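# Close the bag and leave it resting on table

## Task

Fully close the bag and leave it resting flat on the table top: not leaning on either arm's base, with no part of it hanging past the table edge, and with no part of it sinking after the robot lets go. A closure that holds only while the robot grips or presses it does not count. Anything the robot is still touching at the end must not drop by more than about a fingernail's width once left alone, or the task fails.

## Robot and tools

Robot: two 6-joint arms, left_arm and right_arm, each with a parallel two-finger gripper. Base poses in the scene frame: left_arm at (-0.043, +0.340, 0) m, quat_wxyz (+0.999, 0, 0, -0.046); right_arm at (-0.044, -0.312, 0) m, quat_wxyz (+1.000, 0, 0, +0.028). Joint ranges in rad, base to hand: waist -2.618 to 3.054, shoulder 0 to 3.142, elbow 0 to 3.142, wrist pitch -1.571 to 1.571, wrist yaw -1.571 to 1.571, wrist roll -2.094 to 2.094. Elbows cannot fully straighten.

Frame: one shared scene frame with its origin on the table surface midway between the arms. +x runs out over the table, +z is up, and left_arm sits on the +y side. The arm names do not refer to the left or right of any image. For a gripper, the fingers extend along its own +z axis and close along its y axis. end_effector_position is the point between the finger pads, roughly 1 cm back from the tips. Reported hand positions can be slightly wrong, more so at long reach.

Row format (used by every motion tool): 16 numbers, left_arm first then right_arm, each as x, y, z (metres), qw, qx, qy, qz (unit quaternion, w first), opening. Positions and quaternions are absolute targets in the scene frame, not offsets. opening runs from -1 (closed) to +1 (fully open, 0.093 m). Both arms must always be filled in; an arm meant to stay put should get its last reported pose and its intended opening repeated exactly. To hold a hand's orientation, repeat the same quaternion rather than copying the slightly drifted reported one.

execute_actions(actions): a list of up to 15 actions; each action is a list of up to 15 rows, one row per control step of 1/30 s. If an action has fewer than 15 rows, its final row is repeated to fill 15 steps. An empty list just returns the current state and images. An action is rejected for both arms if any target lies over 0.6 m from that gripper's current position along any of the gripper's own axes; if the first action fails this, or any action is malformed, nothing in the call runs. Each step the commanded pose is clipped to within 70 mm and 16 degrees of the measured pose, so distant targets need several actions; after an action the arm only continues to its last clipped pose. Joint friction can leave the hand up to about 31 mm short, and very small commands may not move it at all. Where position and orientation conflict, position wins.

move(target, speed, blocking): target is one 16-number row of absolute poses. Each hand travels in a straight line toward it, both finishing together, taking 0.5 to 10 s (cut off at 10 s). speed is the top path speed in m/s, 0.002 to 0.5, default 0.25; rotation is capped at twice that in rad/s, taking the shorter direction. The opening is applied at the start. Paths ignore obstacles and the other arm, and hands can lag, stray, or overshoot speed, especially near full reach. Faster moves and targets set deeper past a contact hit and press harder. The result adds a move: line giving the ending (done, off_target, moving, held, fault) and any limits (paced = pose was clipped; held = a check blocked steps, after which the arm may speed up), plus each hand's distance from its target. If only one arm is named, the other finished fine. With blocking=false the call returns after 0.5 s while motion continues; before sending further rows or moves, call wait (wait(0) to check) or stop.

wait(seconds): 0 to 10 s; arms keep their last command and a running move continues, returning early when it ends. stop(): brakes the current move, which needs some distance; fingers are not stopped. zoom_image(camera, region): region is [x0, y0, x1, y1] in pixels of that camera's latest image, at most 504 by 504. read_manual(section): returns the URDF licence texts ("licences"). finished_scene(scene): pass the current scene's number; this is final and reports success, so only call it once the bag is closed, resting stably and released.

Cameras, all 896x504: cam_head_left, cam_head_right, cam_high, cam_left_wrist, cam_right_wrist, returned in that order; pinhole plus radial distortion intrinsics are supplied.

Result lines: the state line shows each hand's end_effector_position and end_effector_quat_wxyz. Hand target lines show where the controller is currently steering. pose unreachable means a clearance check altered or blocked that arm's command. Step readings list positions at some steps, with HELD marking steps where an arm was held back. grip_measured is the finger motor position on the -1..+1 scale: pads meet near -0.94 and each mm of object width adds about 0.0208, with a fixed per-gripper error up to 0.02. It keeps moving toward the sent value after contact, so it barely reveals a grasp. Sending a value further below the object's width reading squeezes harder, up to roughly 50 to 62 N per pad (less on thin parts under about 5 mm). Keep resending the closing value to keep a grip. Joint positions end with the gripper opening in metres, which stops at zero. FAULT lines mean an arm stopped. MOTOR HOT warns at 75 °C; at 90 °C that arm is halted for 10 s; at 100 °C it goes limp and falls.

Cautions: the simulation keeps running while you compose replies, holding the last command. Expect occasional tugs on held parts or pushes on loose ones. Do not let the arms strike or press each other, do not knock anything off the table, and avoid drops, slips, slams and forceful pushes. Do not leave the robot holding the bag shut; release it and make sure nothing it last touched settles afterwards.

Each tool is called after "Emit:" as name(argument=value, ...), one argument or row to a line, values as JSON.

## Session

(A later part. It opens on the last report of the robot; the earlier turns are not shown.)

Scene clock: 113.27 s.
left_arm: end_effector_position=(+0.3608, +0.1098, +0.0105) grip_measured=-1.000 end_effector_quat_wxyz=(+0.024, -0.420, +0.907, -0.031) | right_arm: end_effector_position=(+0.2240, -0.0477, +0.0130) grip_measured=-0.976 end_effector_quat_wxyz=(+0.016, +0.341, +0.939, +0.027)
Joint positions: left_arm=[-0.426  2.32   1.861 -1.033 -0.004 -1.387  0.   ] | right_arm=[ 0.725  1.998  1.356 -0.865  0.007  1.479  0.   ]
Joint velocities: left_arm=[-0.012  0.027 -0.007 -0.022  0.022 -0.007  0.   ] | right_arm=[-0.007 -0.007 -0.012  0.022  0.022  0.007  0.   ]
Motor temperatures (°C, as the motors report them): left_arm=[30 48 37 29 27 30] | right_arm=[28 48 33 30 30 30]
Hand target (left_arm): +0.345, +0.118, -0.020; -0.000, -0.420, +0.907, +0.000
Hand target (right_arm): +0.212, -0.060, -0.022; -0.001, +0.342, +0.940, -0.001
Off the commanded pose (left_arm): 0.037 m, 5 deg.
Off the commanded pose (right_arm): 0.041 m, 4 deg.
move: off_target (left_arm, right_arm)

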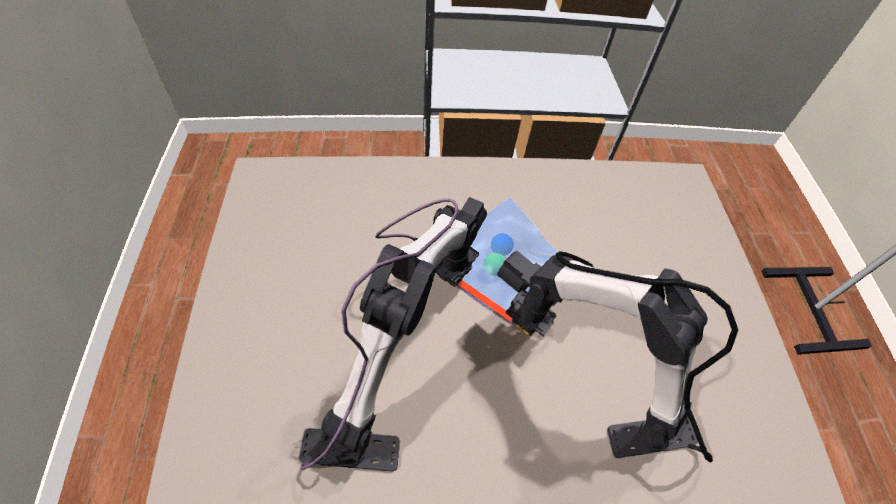

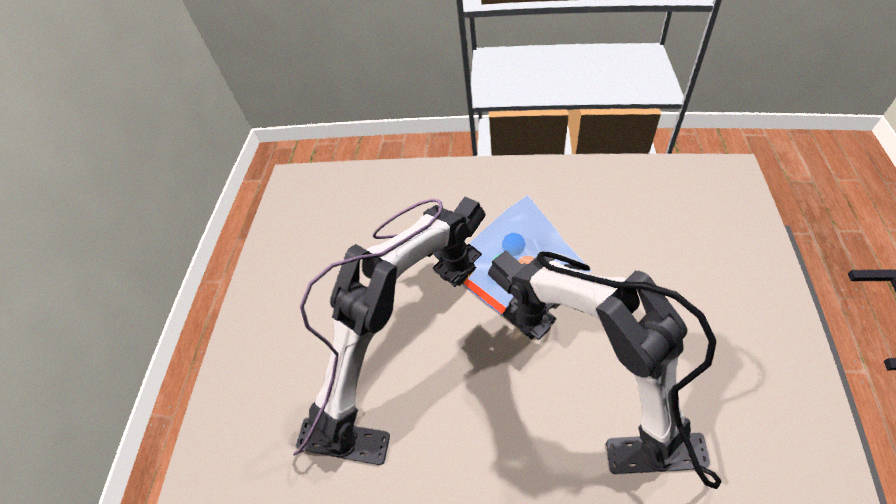

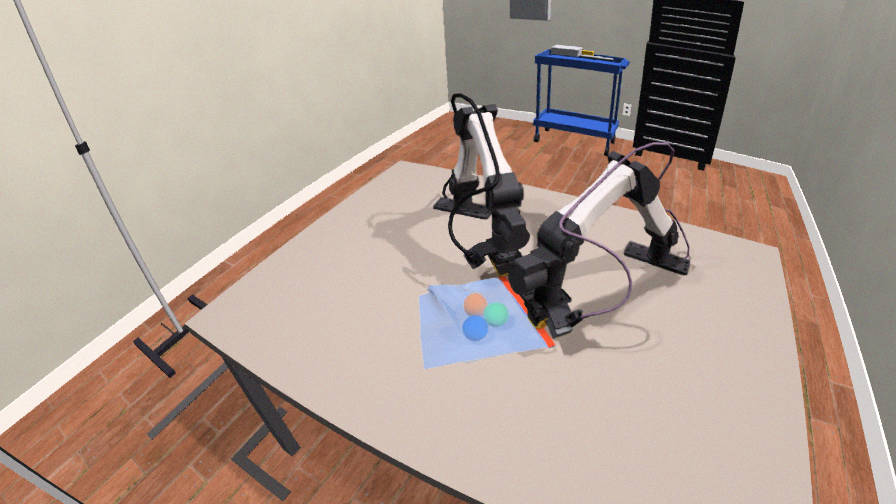

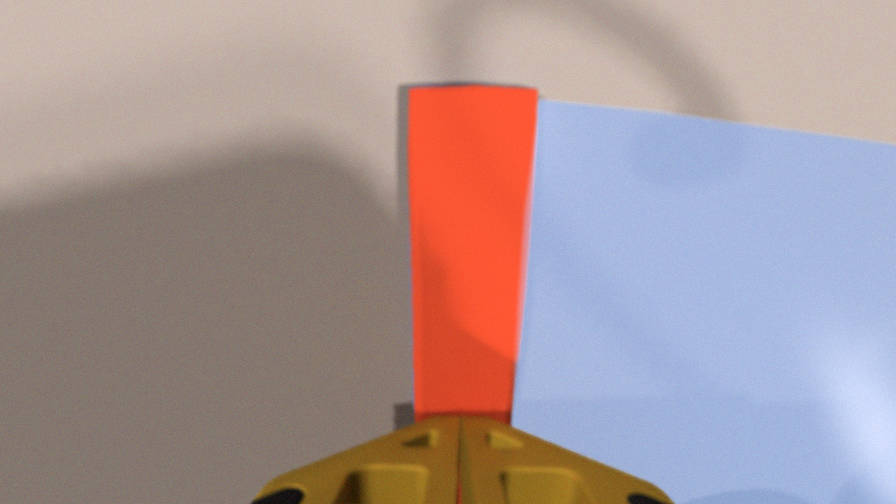

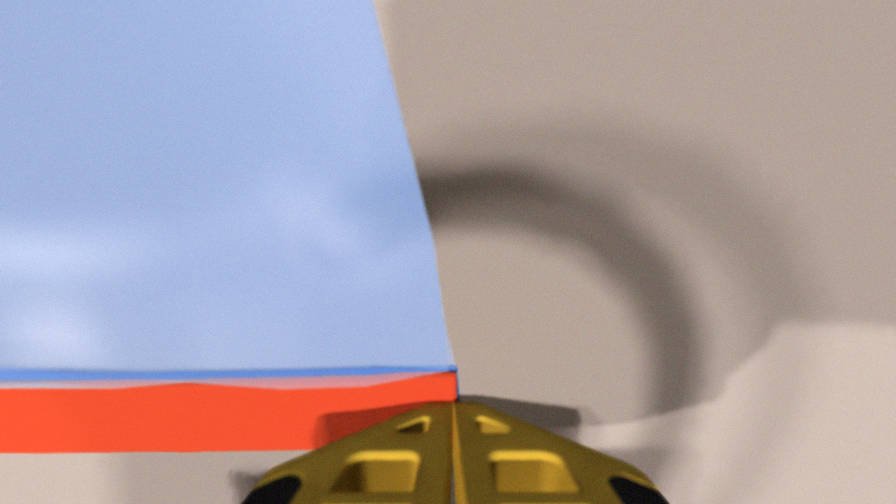

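Emit:
move(
  target=[0.3445,0.0915,0.04,0,-0.42,0.907,0,-1, 0.219,-0.053,-0.003,0,0.342,0.940,0,-1],
  speed=0.12,
)

Scene clock: 115.53 s.
left_arm: end_effector_position=(+0.3454, +0.0934, +0.0434) grip_measured=-1.000 end_effector_quat_wxyz=(+0.005, -0.418, +0.909, -0.005) | right_arm: end_effector_position=(+0.2233, -0.0484, +0.0145) grip_measured=-0.976 end_effector_quat_wxyz=(+0.016, +0.341, +0.939, +0.026)
Joint positions: left_arm=[-0.473  2.348  2.044 -1.253 -0.004 -1.428  0.   ] | right_arm=[ 0.725  1.994  1.356 -0.872  0.007  1.479  0.   ]
Joint velocities: left_arm=[-0.002  0.002 -0.007  0.007  0.022 -0.037  0.   ] | right_arm=[-0.012 -0.002 -0.002  0.051 -0.007  0.051  0.   ]
Motor temperatures (°C, as the motors report them): left_arm=[30 48 37 29 27 30] | right_arm=[28 48 32 30 30 30]
Hand target (left_arm): +0.345, +0.091, +0.040; +0.001, -0.420, +0.908, -0.000
Hand target (right_arm): +0.219, -0.053, -0.002; +0.000, +0.342, +0.940, +0.000
Off the commanded pose (left_arm): 0.004 m, 1 deg.
Off the commanded pose (right_arm): 0.019 m, 4 deg.
move: off_target (right_arm)

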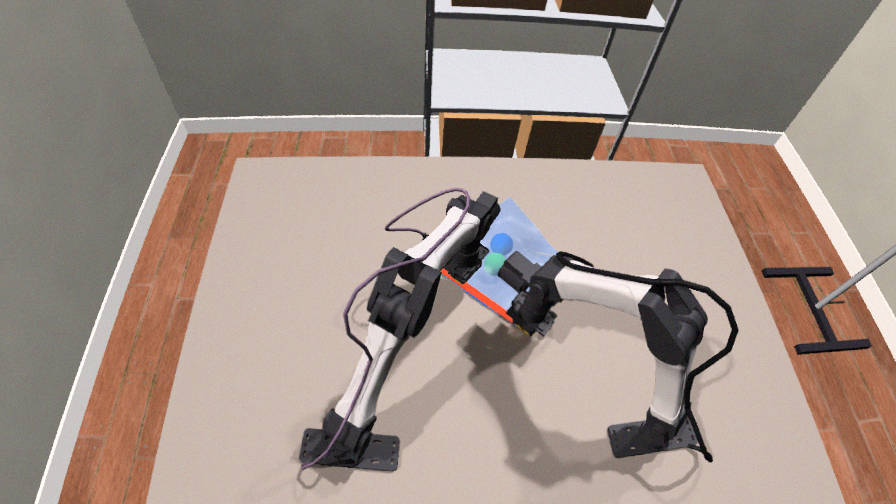

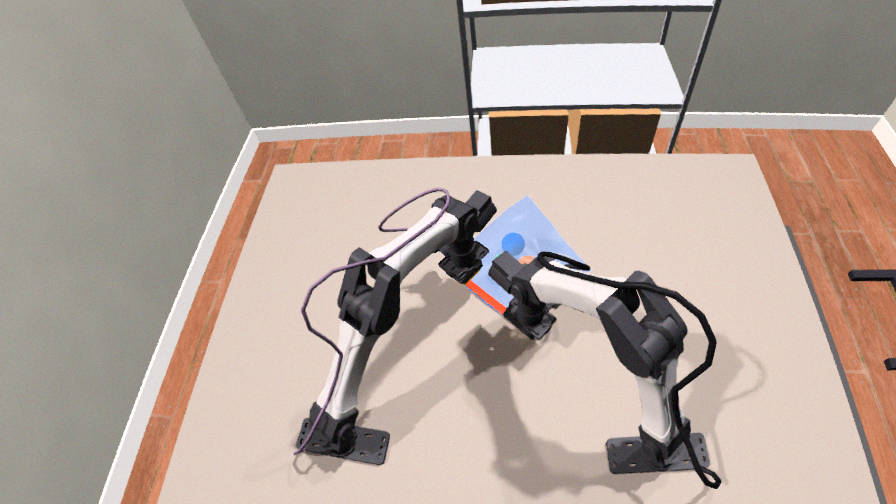

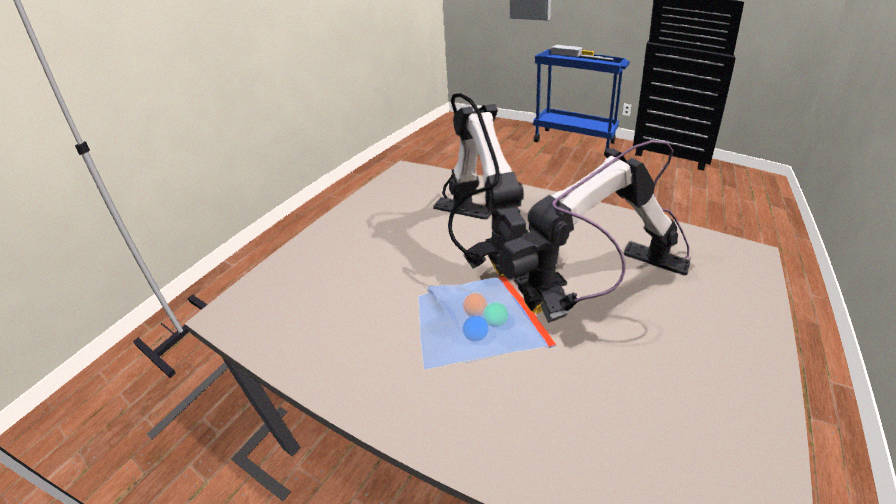

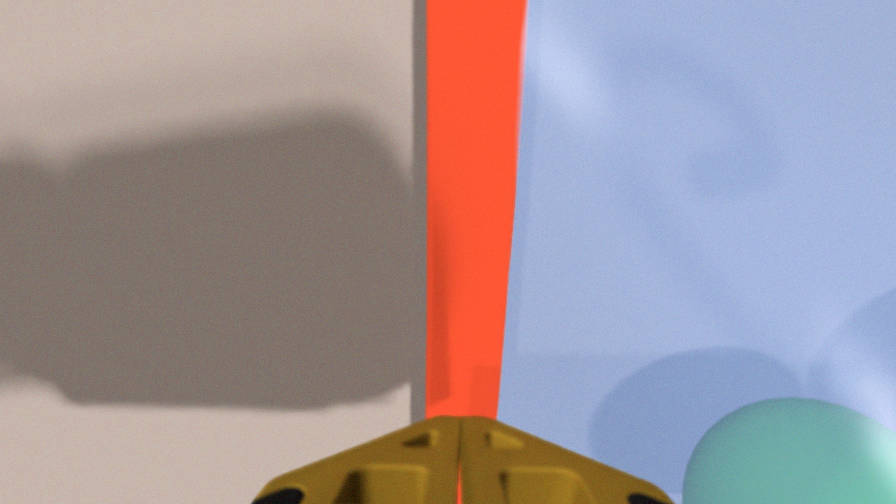

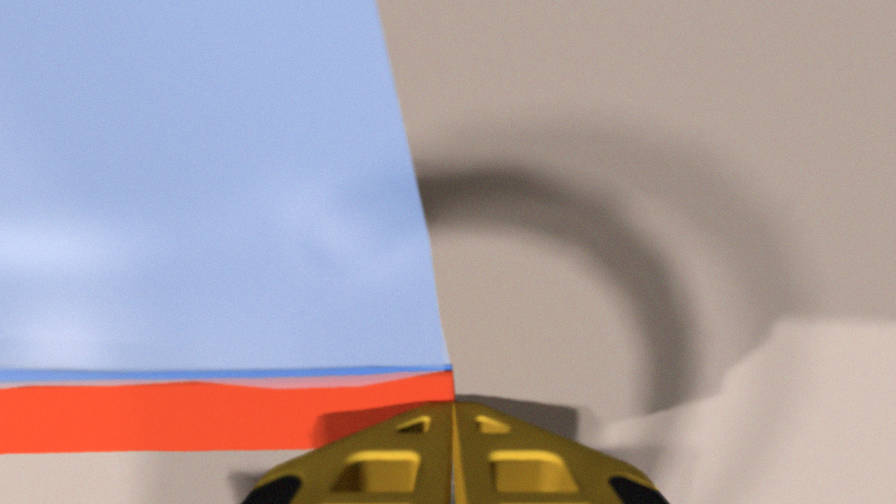

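Emit:
move(
  target=[0.3344,0.1002,-0.022,0,-0.42,0.907,0,-1, 0.219,-0.053,-0.003,0,0.342,0.940,0,-1],
  speed=0.06,
)

Scene clock: 117.93 s.
left_arm: end_effector_position=(+0.3413, +0.0959, +0.0102) grip_measured=-1.000 end_effector_quat_wxyz=(+0.014, -0.417, +0.908, -0.019) | right_arm: end_effector_position=(+0.2233, -0.0484, +0.0145) grip_measured=-0.976 end_effector_quat_wxyz=(+0.016, +0.341, +0.939, +0.026)
Joint positions: left_arm=[-0.473  2.311  1.846 -1.059 -0.004 -1.428  0.   ] | right_arm=[ 0.725  1.994  1.356 -0.872  0.007  1.479  0.   ]
Joint velocities: left_arm=[-0.007 -0.022  0.002 -0.037 -0.125  0.007  0.   ] | right_arm=[-0.017 -0.007 -0.007 -0.081  0.037  0.037  0.   ]
Motor temperatures (°C, as the motors report them): left_arm=[30 48 37 29 27 30] | right_arm=[28 47 33 30 30 30]
Hand target (left_arm): +0.332, +0.102, -0.020; -0.000, -0.420, +0.908, +0.001
Hand target (right_arm): +0.219, -0.053, -0.002; +0.000, +0.342, +0.940, +0.000
Off the commanded pose (left_arm): 0.033 m, 3 deg.
Off the commanded pose (right_arm): 0.019 m, 4 deg.
move: off_target (left_arm, right_arm)

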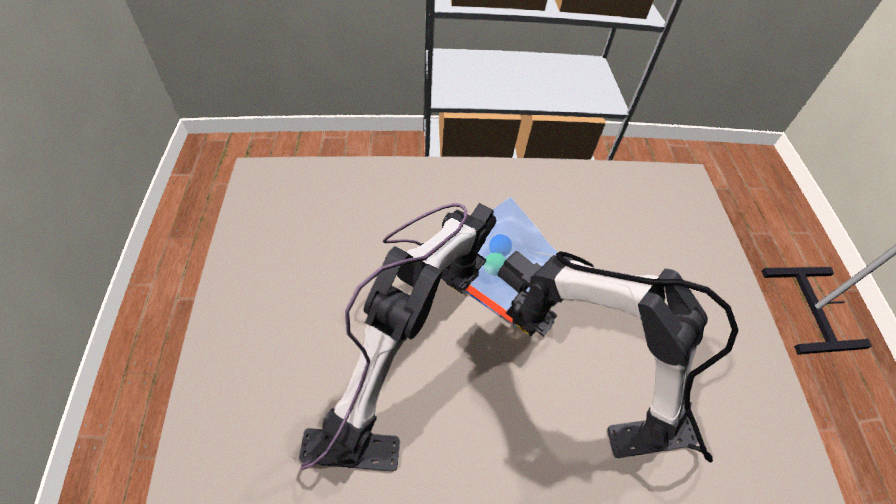

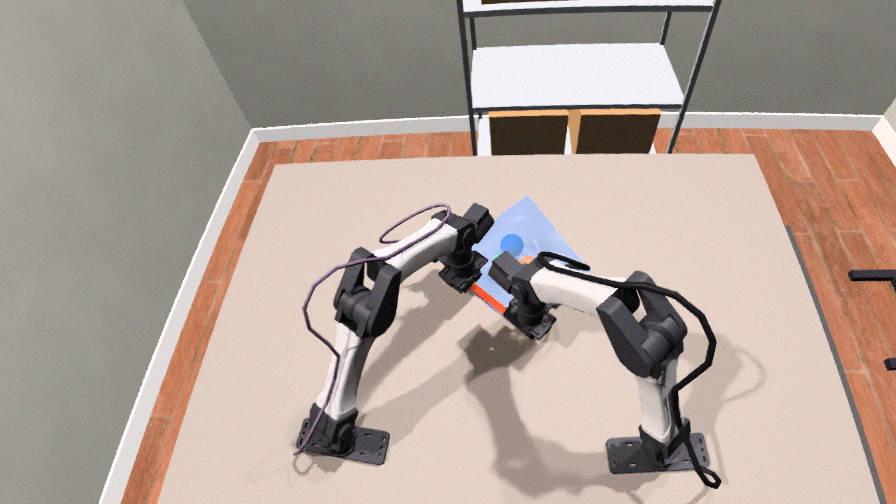

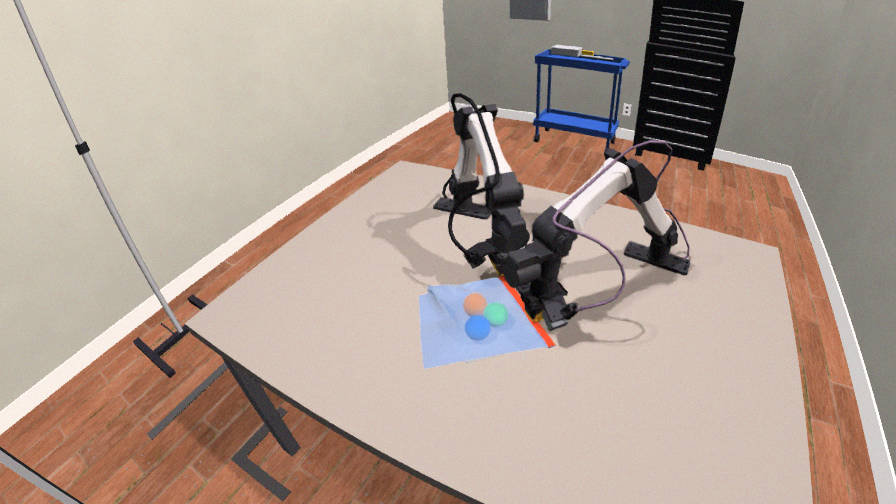

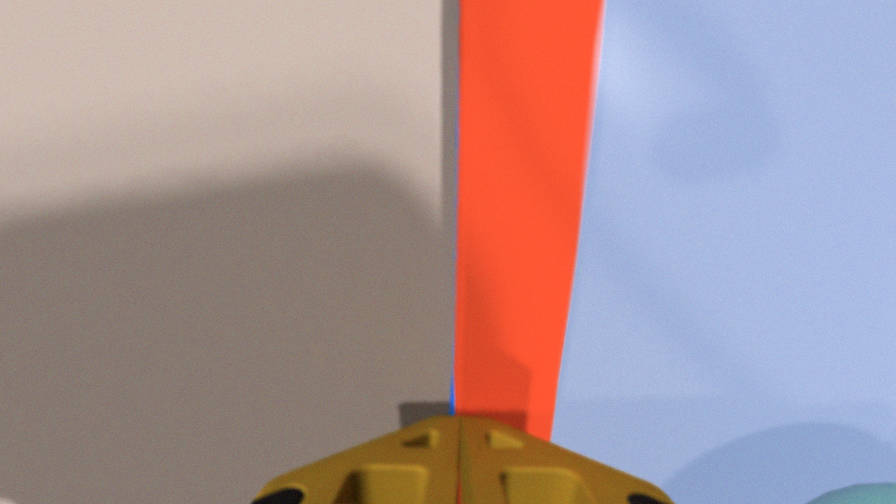

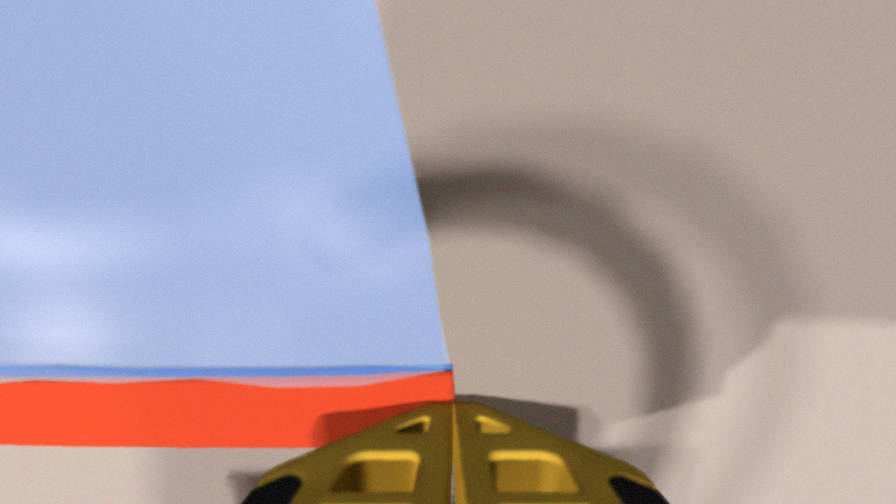

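Emit:
move(
  target=[0.3385,0.081,0.04,0,-0.42,0.907,0,-1, 0.219,-0.053,-0.003,0,0.342,0.940,0,-1],
  speed=0.12,
)

Scene clock: 120.00 s.
left_arm: end_effector_position=(+0.3399, +0.0835, +0.0436) grip_measured=-1.000 end_effector_quat_wxyz=(+0.005, -0.419, +0.908, -0.005) | right_arm: end_effector_position=(+0.2233, -0.0484, +0.0145) grip_measured=-0.976 end_effector_quat_wxyz=(+0.016, +0.341, +0.939, +0.026)
Joint positions: left_arm=[-0.498  2.351  2.05  -1.255 -0.004 -1.454  0.   ] | right_arm=[ 0.725  1.994  1.356 -0.872  0.007  1.479  0.   ]
Joint velocities: left_arm=[-0.002 -0.007 -0.002 -0.095  0.007 -0.095  0.   ] | right_arm=[ 0.002 -0.002 -0.007 -0.081 -0.022  0.022  0.   ]
Motor temperatures (°C, as the motors report them): left_arm=[30 48 37 29 27 30] | right_arm=[28 47 33 30 30 30]
Hand target (left_arm): +0.339, +0.081, +0.040; +0.001, -0.420, +0.908, -0.000
Hand target (right_arm): +0.219, -0.053, -0.002; +0.000, +0.342, +0.940, +0.000
Off the commanded pose (left_arm): 0.005 m, 1 deg.
Off the commanded pose (right_arm): 0.019 m, 4 deg.
move: off_target (right_arm)

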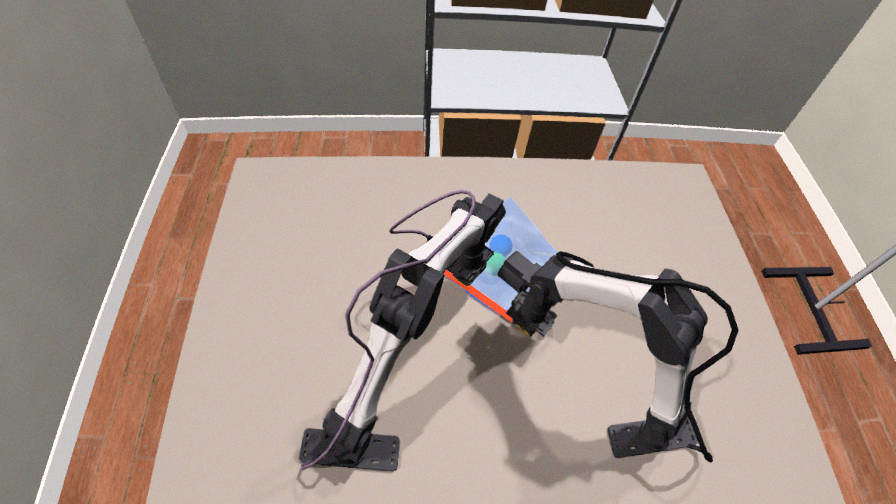

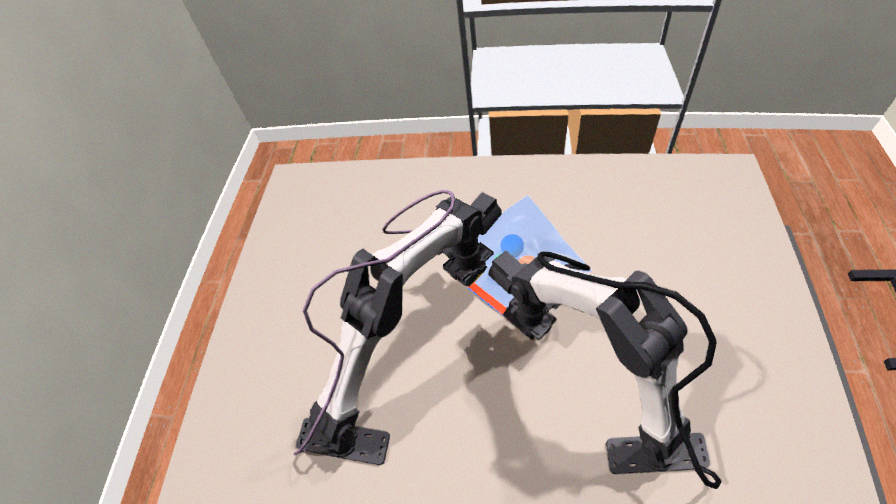

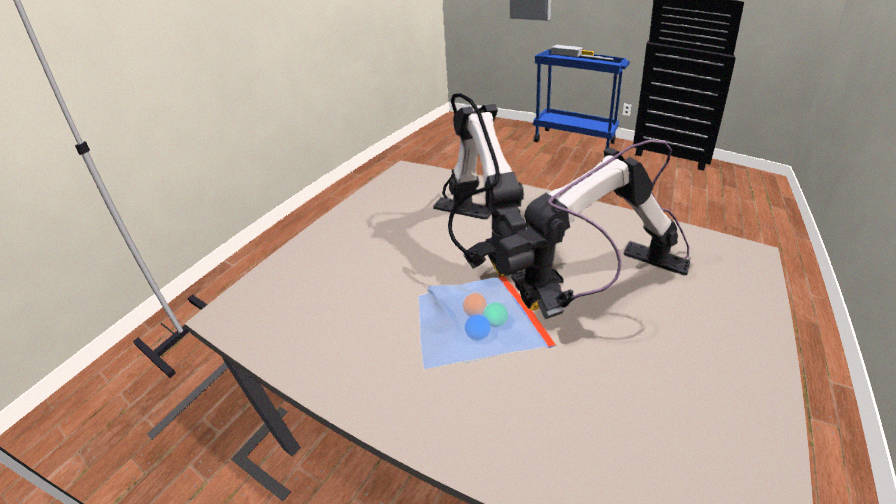

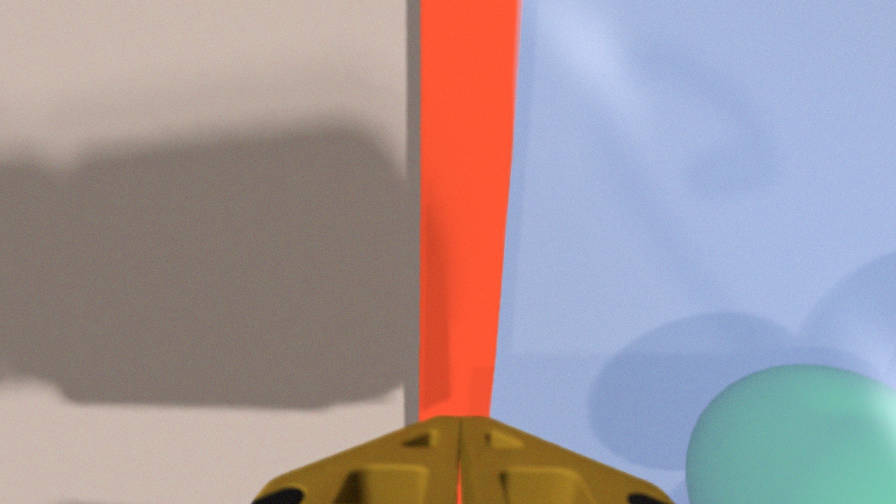

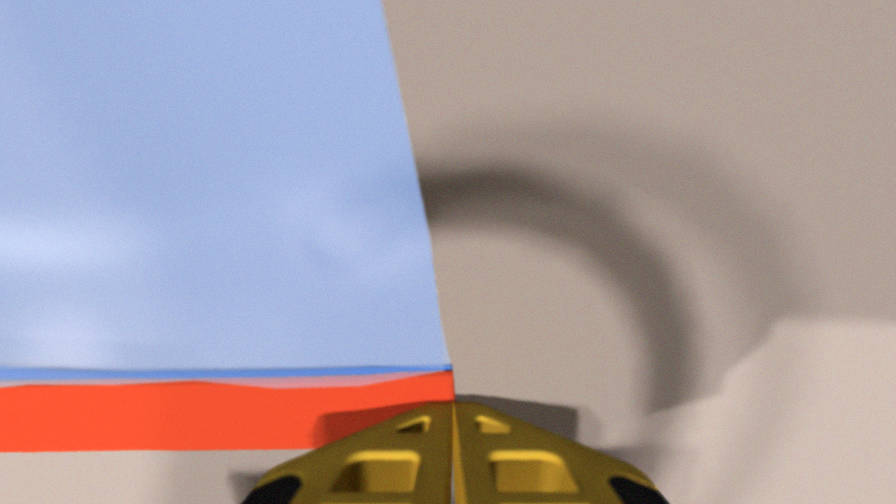

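Emit:
move(
  target=[0.3355,0.0863,-0.022,0,-0.42,0.907,0,-1, 0.219,-0.053,-0.003,0,0.342,0.940,0,-1],
  speed=0.06,
)

Scene clock: 122.33 s.
left_arm: end_effector_position=(+0.3405, +0.0831, +0.0106) grip_measured=-1.000 end_effector_quat_wxyz=(+0.012, -0.419, +0.908, -0.016) | right_arm: end_effector_position=(+0.2233, -0.0484, +0.0145) grip_measured=-0.976 end_effector_quat_wxyz=(+0.016, +0.341, +0.939, +0.026)
Joint positions: left_arm=[-0.498  2.345  1.907 -1.093 -0.004 -1.455  0.   ] | right_arm=[ 0.725  1.994  1.356 -0.872  0.007  1.479  0.   ]
Joint velocities: left_arm=[-0.022  0.012 -0.017  0.022 -0.051 -0.051  0.   ] | right_arm=[-0.032  0.007 -0.007 -0.007  0.022 -0.037  0.   ]
Motor temperatures (°C, as the motors report them): left_arm=[30 49 37 29 27 30] | right_arm=[28 46 33 30 30 30]
Hand target (left_arm): +0.333, +0.088, -0.020; -0.001, -0.420, +0.907, +0.001
Hand target (right_arm): +0.219, -0.053, -0.002; +0.000, +0.342, +0.940, +0.000
Off the commanded pose (left_arm): 0.033 m, 2 deg.
Off the commanded pose (right_arm): 0.019 m, 4 deg.
move: off_target (left_arm, right_arm)

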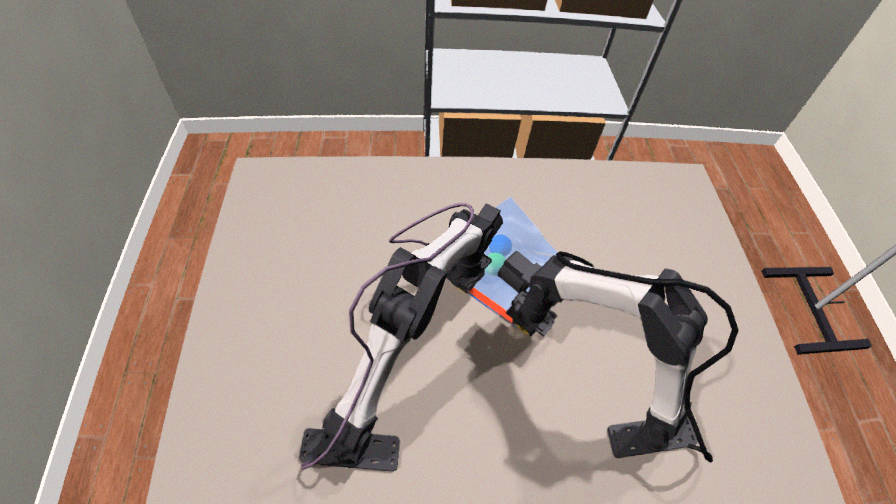

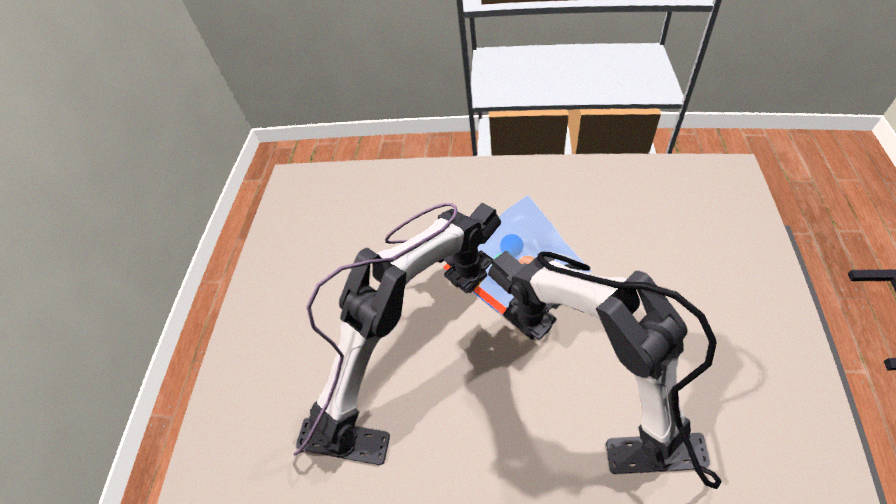

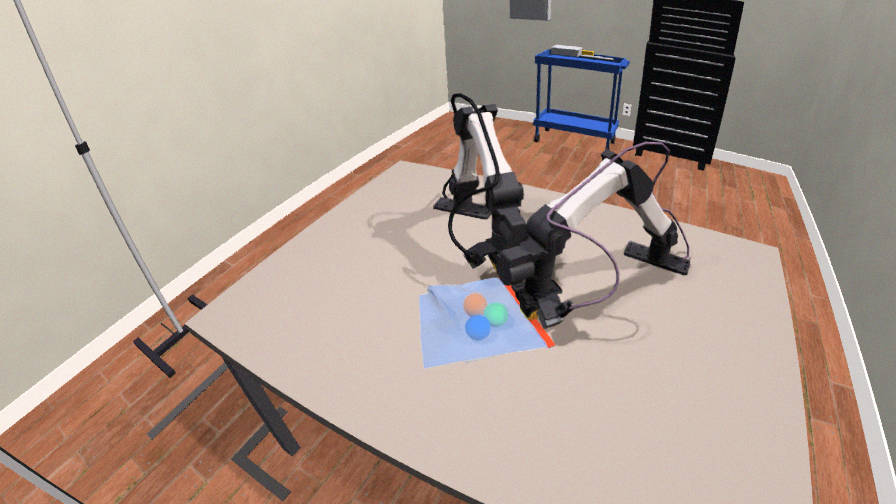

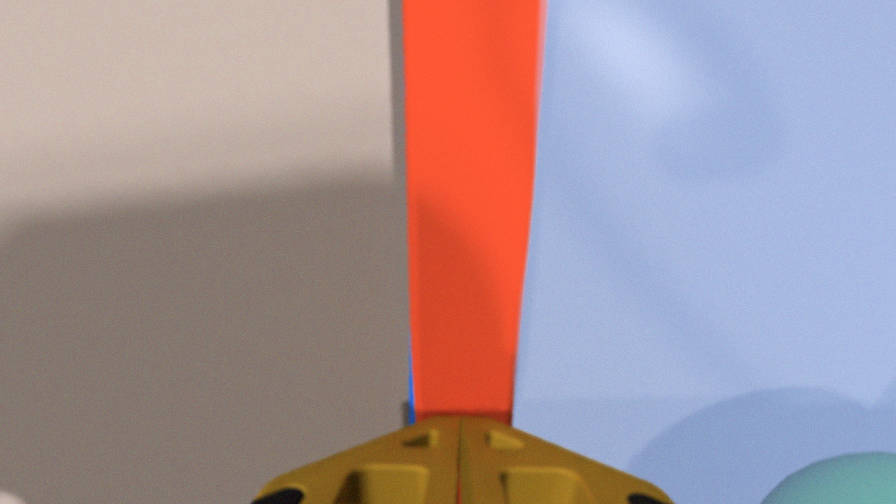

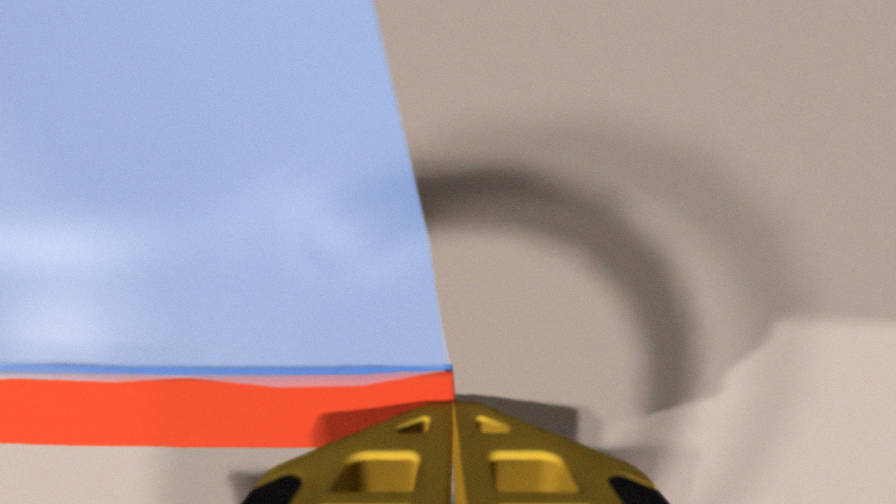

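Emit:
move(
  target=[0.3256,0.0657,0.04,0,-0.42,0.907,0,-1, 0.19,-0.10,0.06,0,0.342,0.940,0,-1],
  speed=0.12,
)

Scene clock: 125.00 s.
left_arm: end_effector_position=(+0.3279, +0.0683, +0.0451) grip_measured=-1.000 end_effector_quat_wxyz=(+0.006, -0.419, +0.908, -0.008) | right_arm: end_effector_position=(+0.1981, -0.0915, +0.0618) grip_measured=-0.976 end_effector_quat_wxyz=(+0.009, +0.342, +0.940, +0.010)
Joint positions: left_arm=[-0.54   2.339  2.036 -1.248 -0.004 -1.498  0.   ] | right_arm=[ 0.686  1.794  1.286 -1.037  0.007  1.44   0.   ]
Joint velocities: left_arm=[ 0.002 -0.007  0.017 -0.037 -0.037 -0.051  0.   ] | right_arm=[ 0.017 -0.007  0.007 -0.066 -0.066 -0.022  0.   ]
Motor temperatures (°C, as the motors report them): left_arm=[30 49 37 29 27 30] | right_arm=[28 46 33 30 30 30]
Hand target (left_arm): +0.326, +0.066, +0.040; +0.001, -0.420, +0.908, -0.001
Hand target (right_arm): +0.191, -0.100, +0.059; +0.000, +0.342, +0.940, -0.000
Off the commanded pose (left_arm): 0.006 m, 1 deg.
Off the commanded pose (right_arm): 0.012 m, 1 deg.
move: off_target (right_arm)

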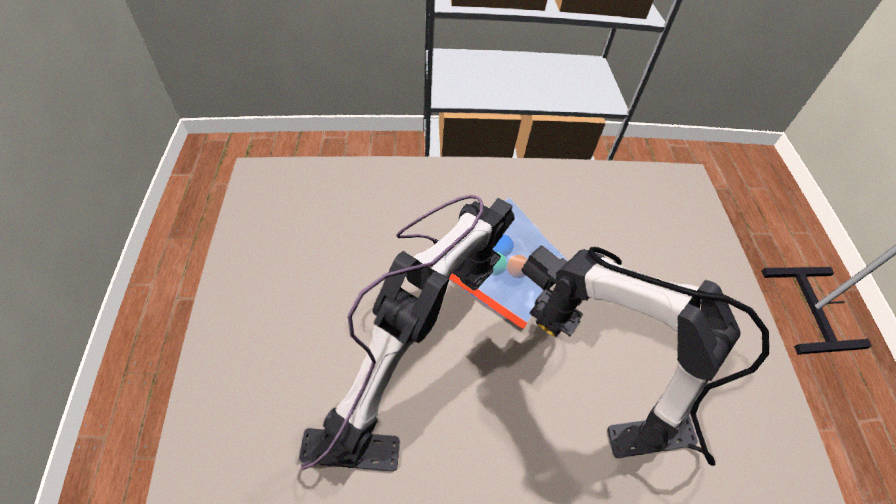

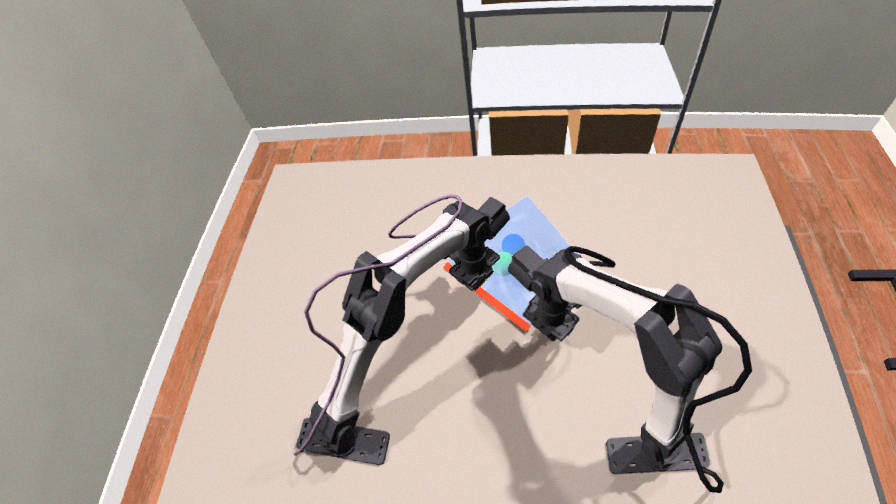

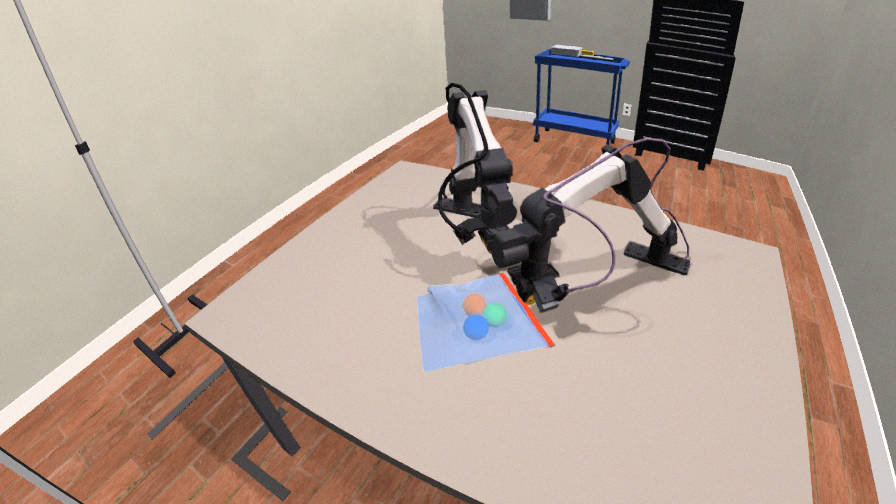

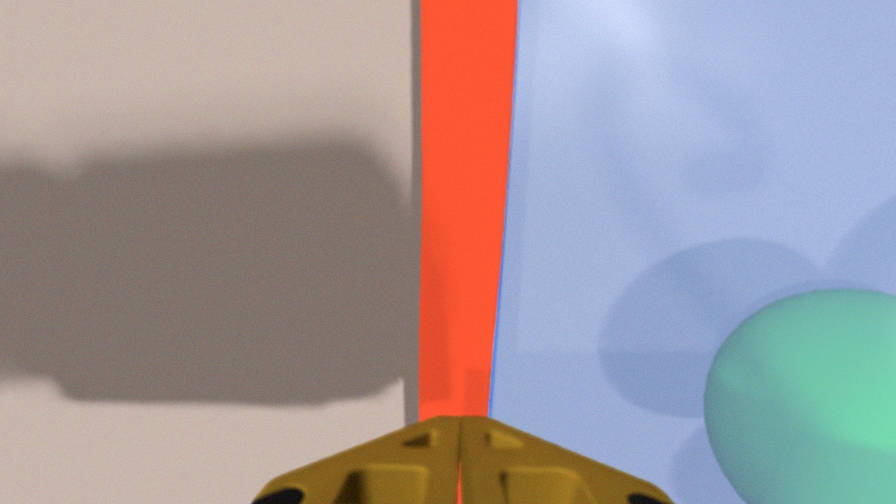

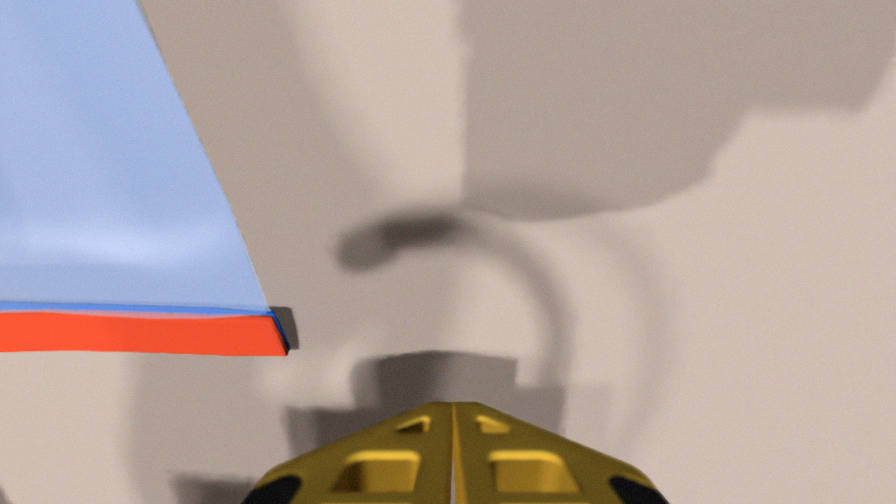

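Emit:
zoom_image(
  camera="cam_high",
  region=[470, 260, 580, 360],
)

Emit:
zoom_image(
  camera="cam_head_left",
  region=[430, 250, 550, 340],
)

Region (470, 260, 580, 360) of cam_high's 896x504 image, scaled by 4.582, with more detail than that image has; it fills the top 458 rows of this view, and the rest is white.

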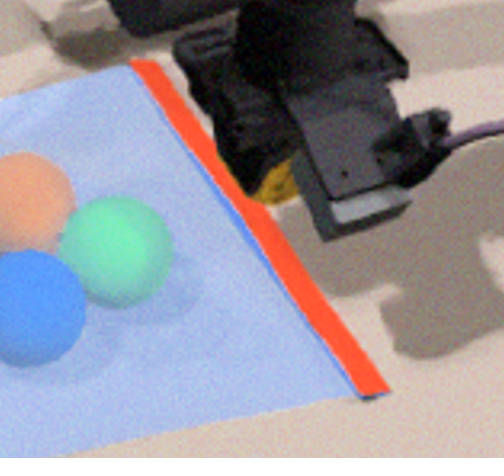

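Region (430, 250, 550, 340) of cam_head_left's 896x504 image, scaled by 4.200, with more detail than that image has; it fills the top 378 rows of this view, and the rest is white.

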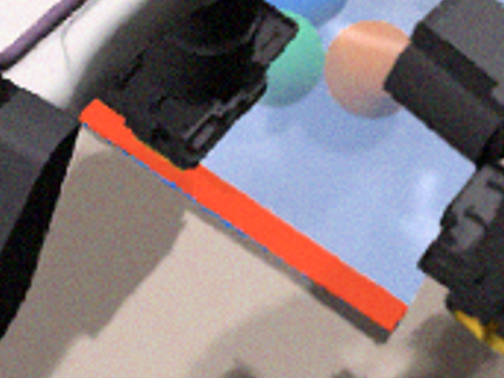

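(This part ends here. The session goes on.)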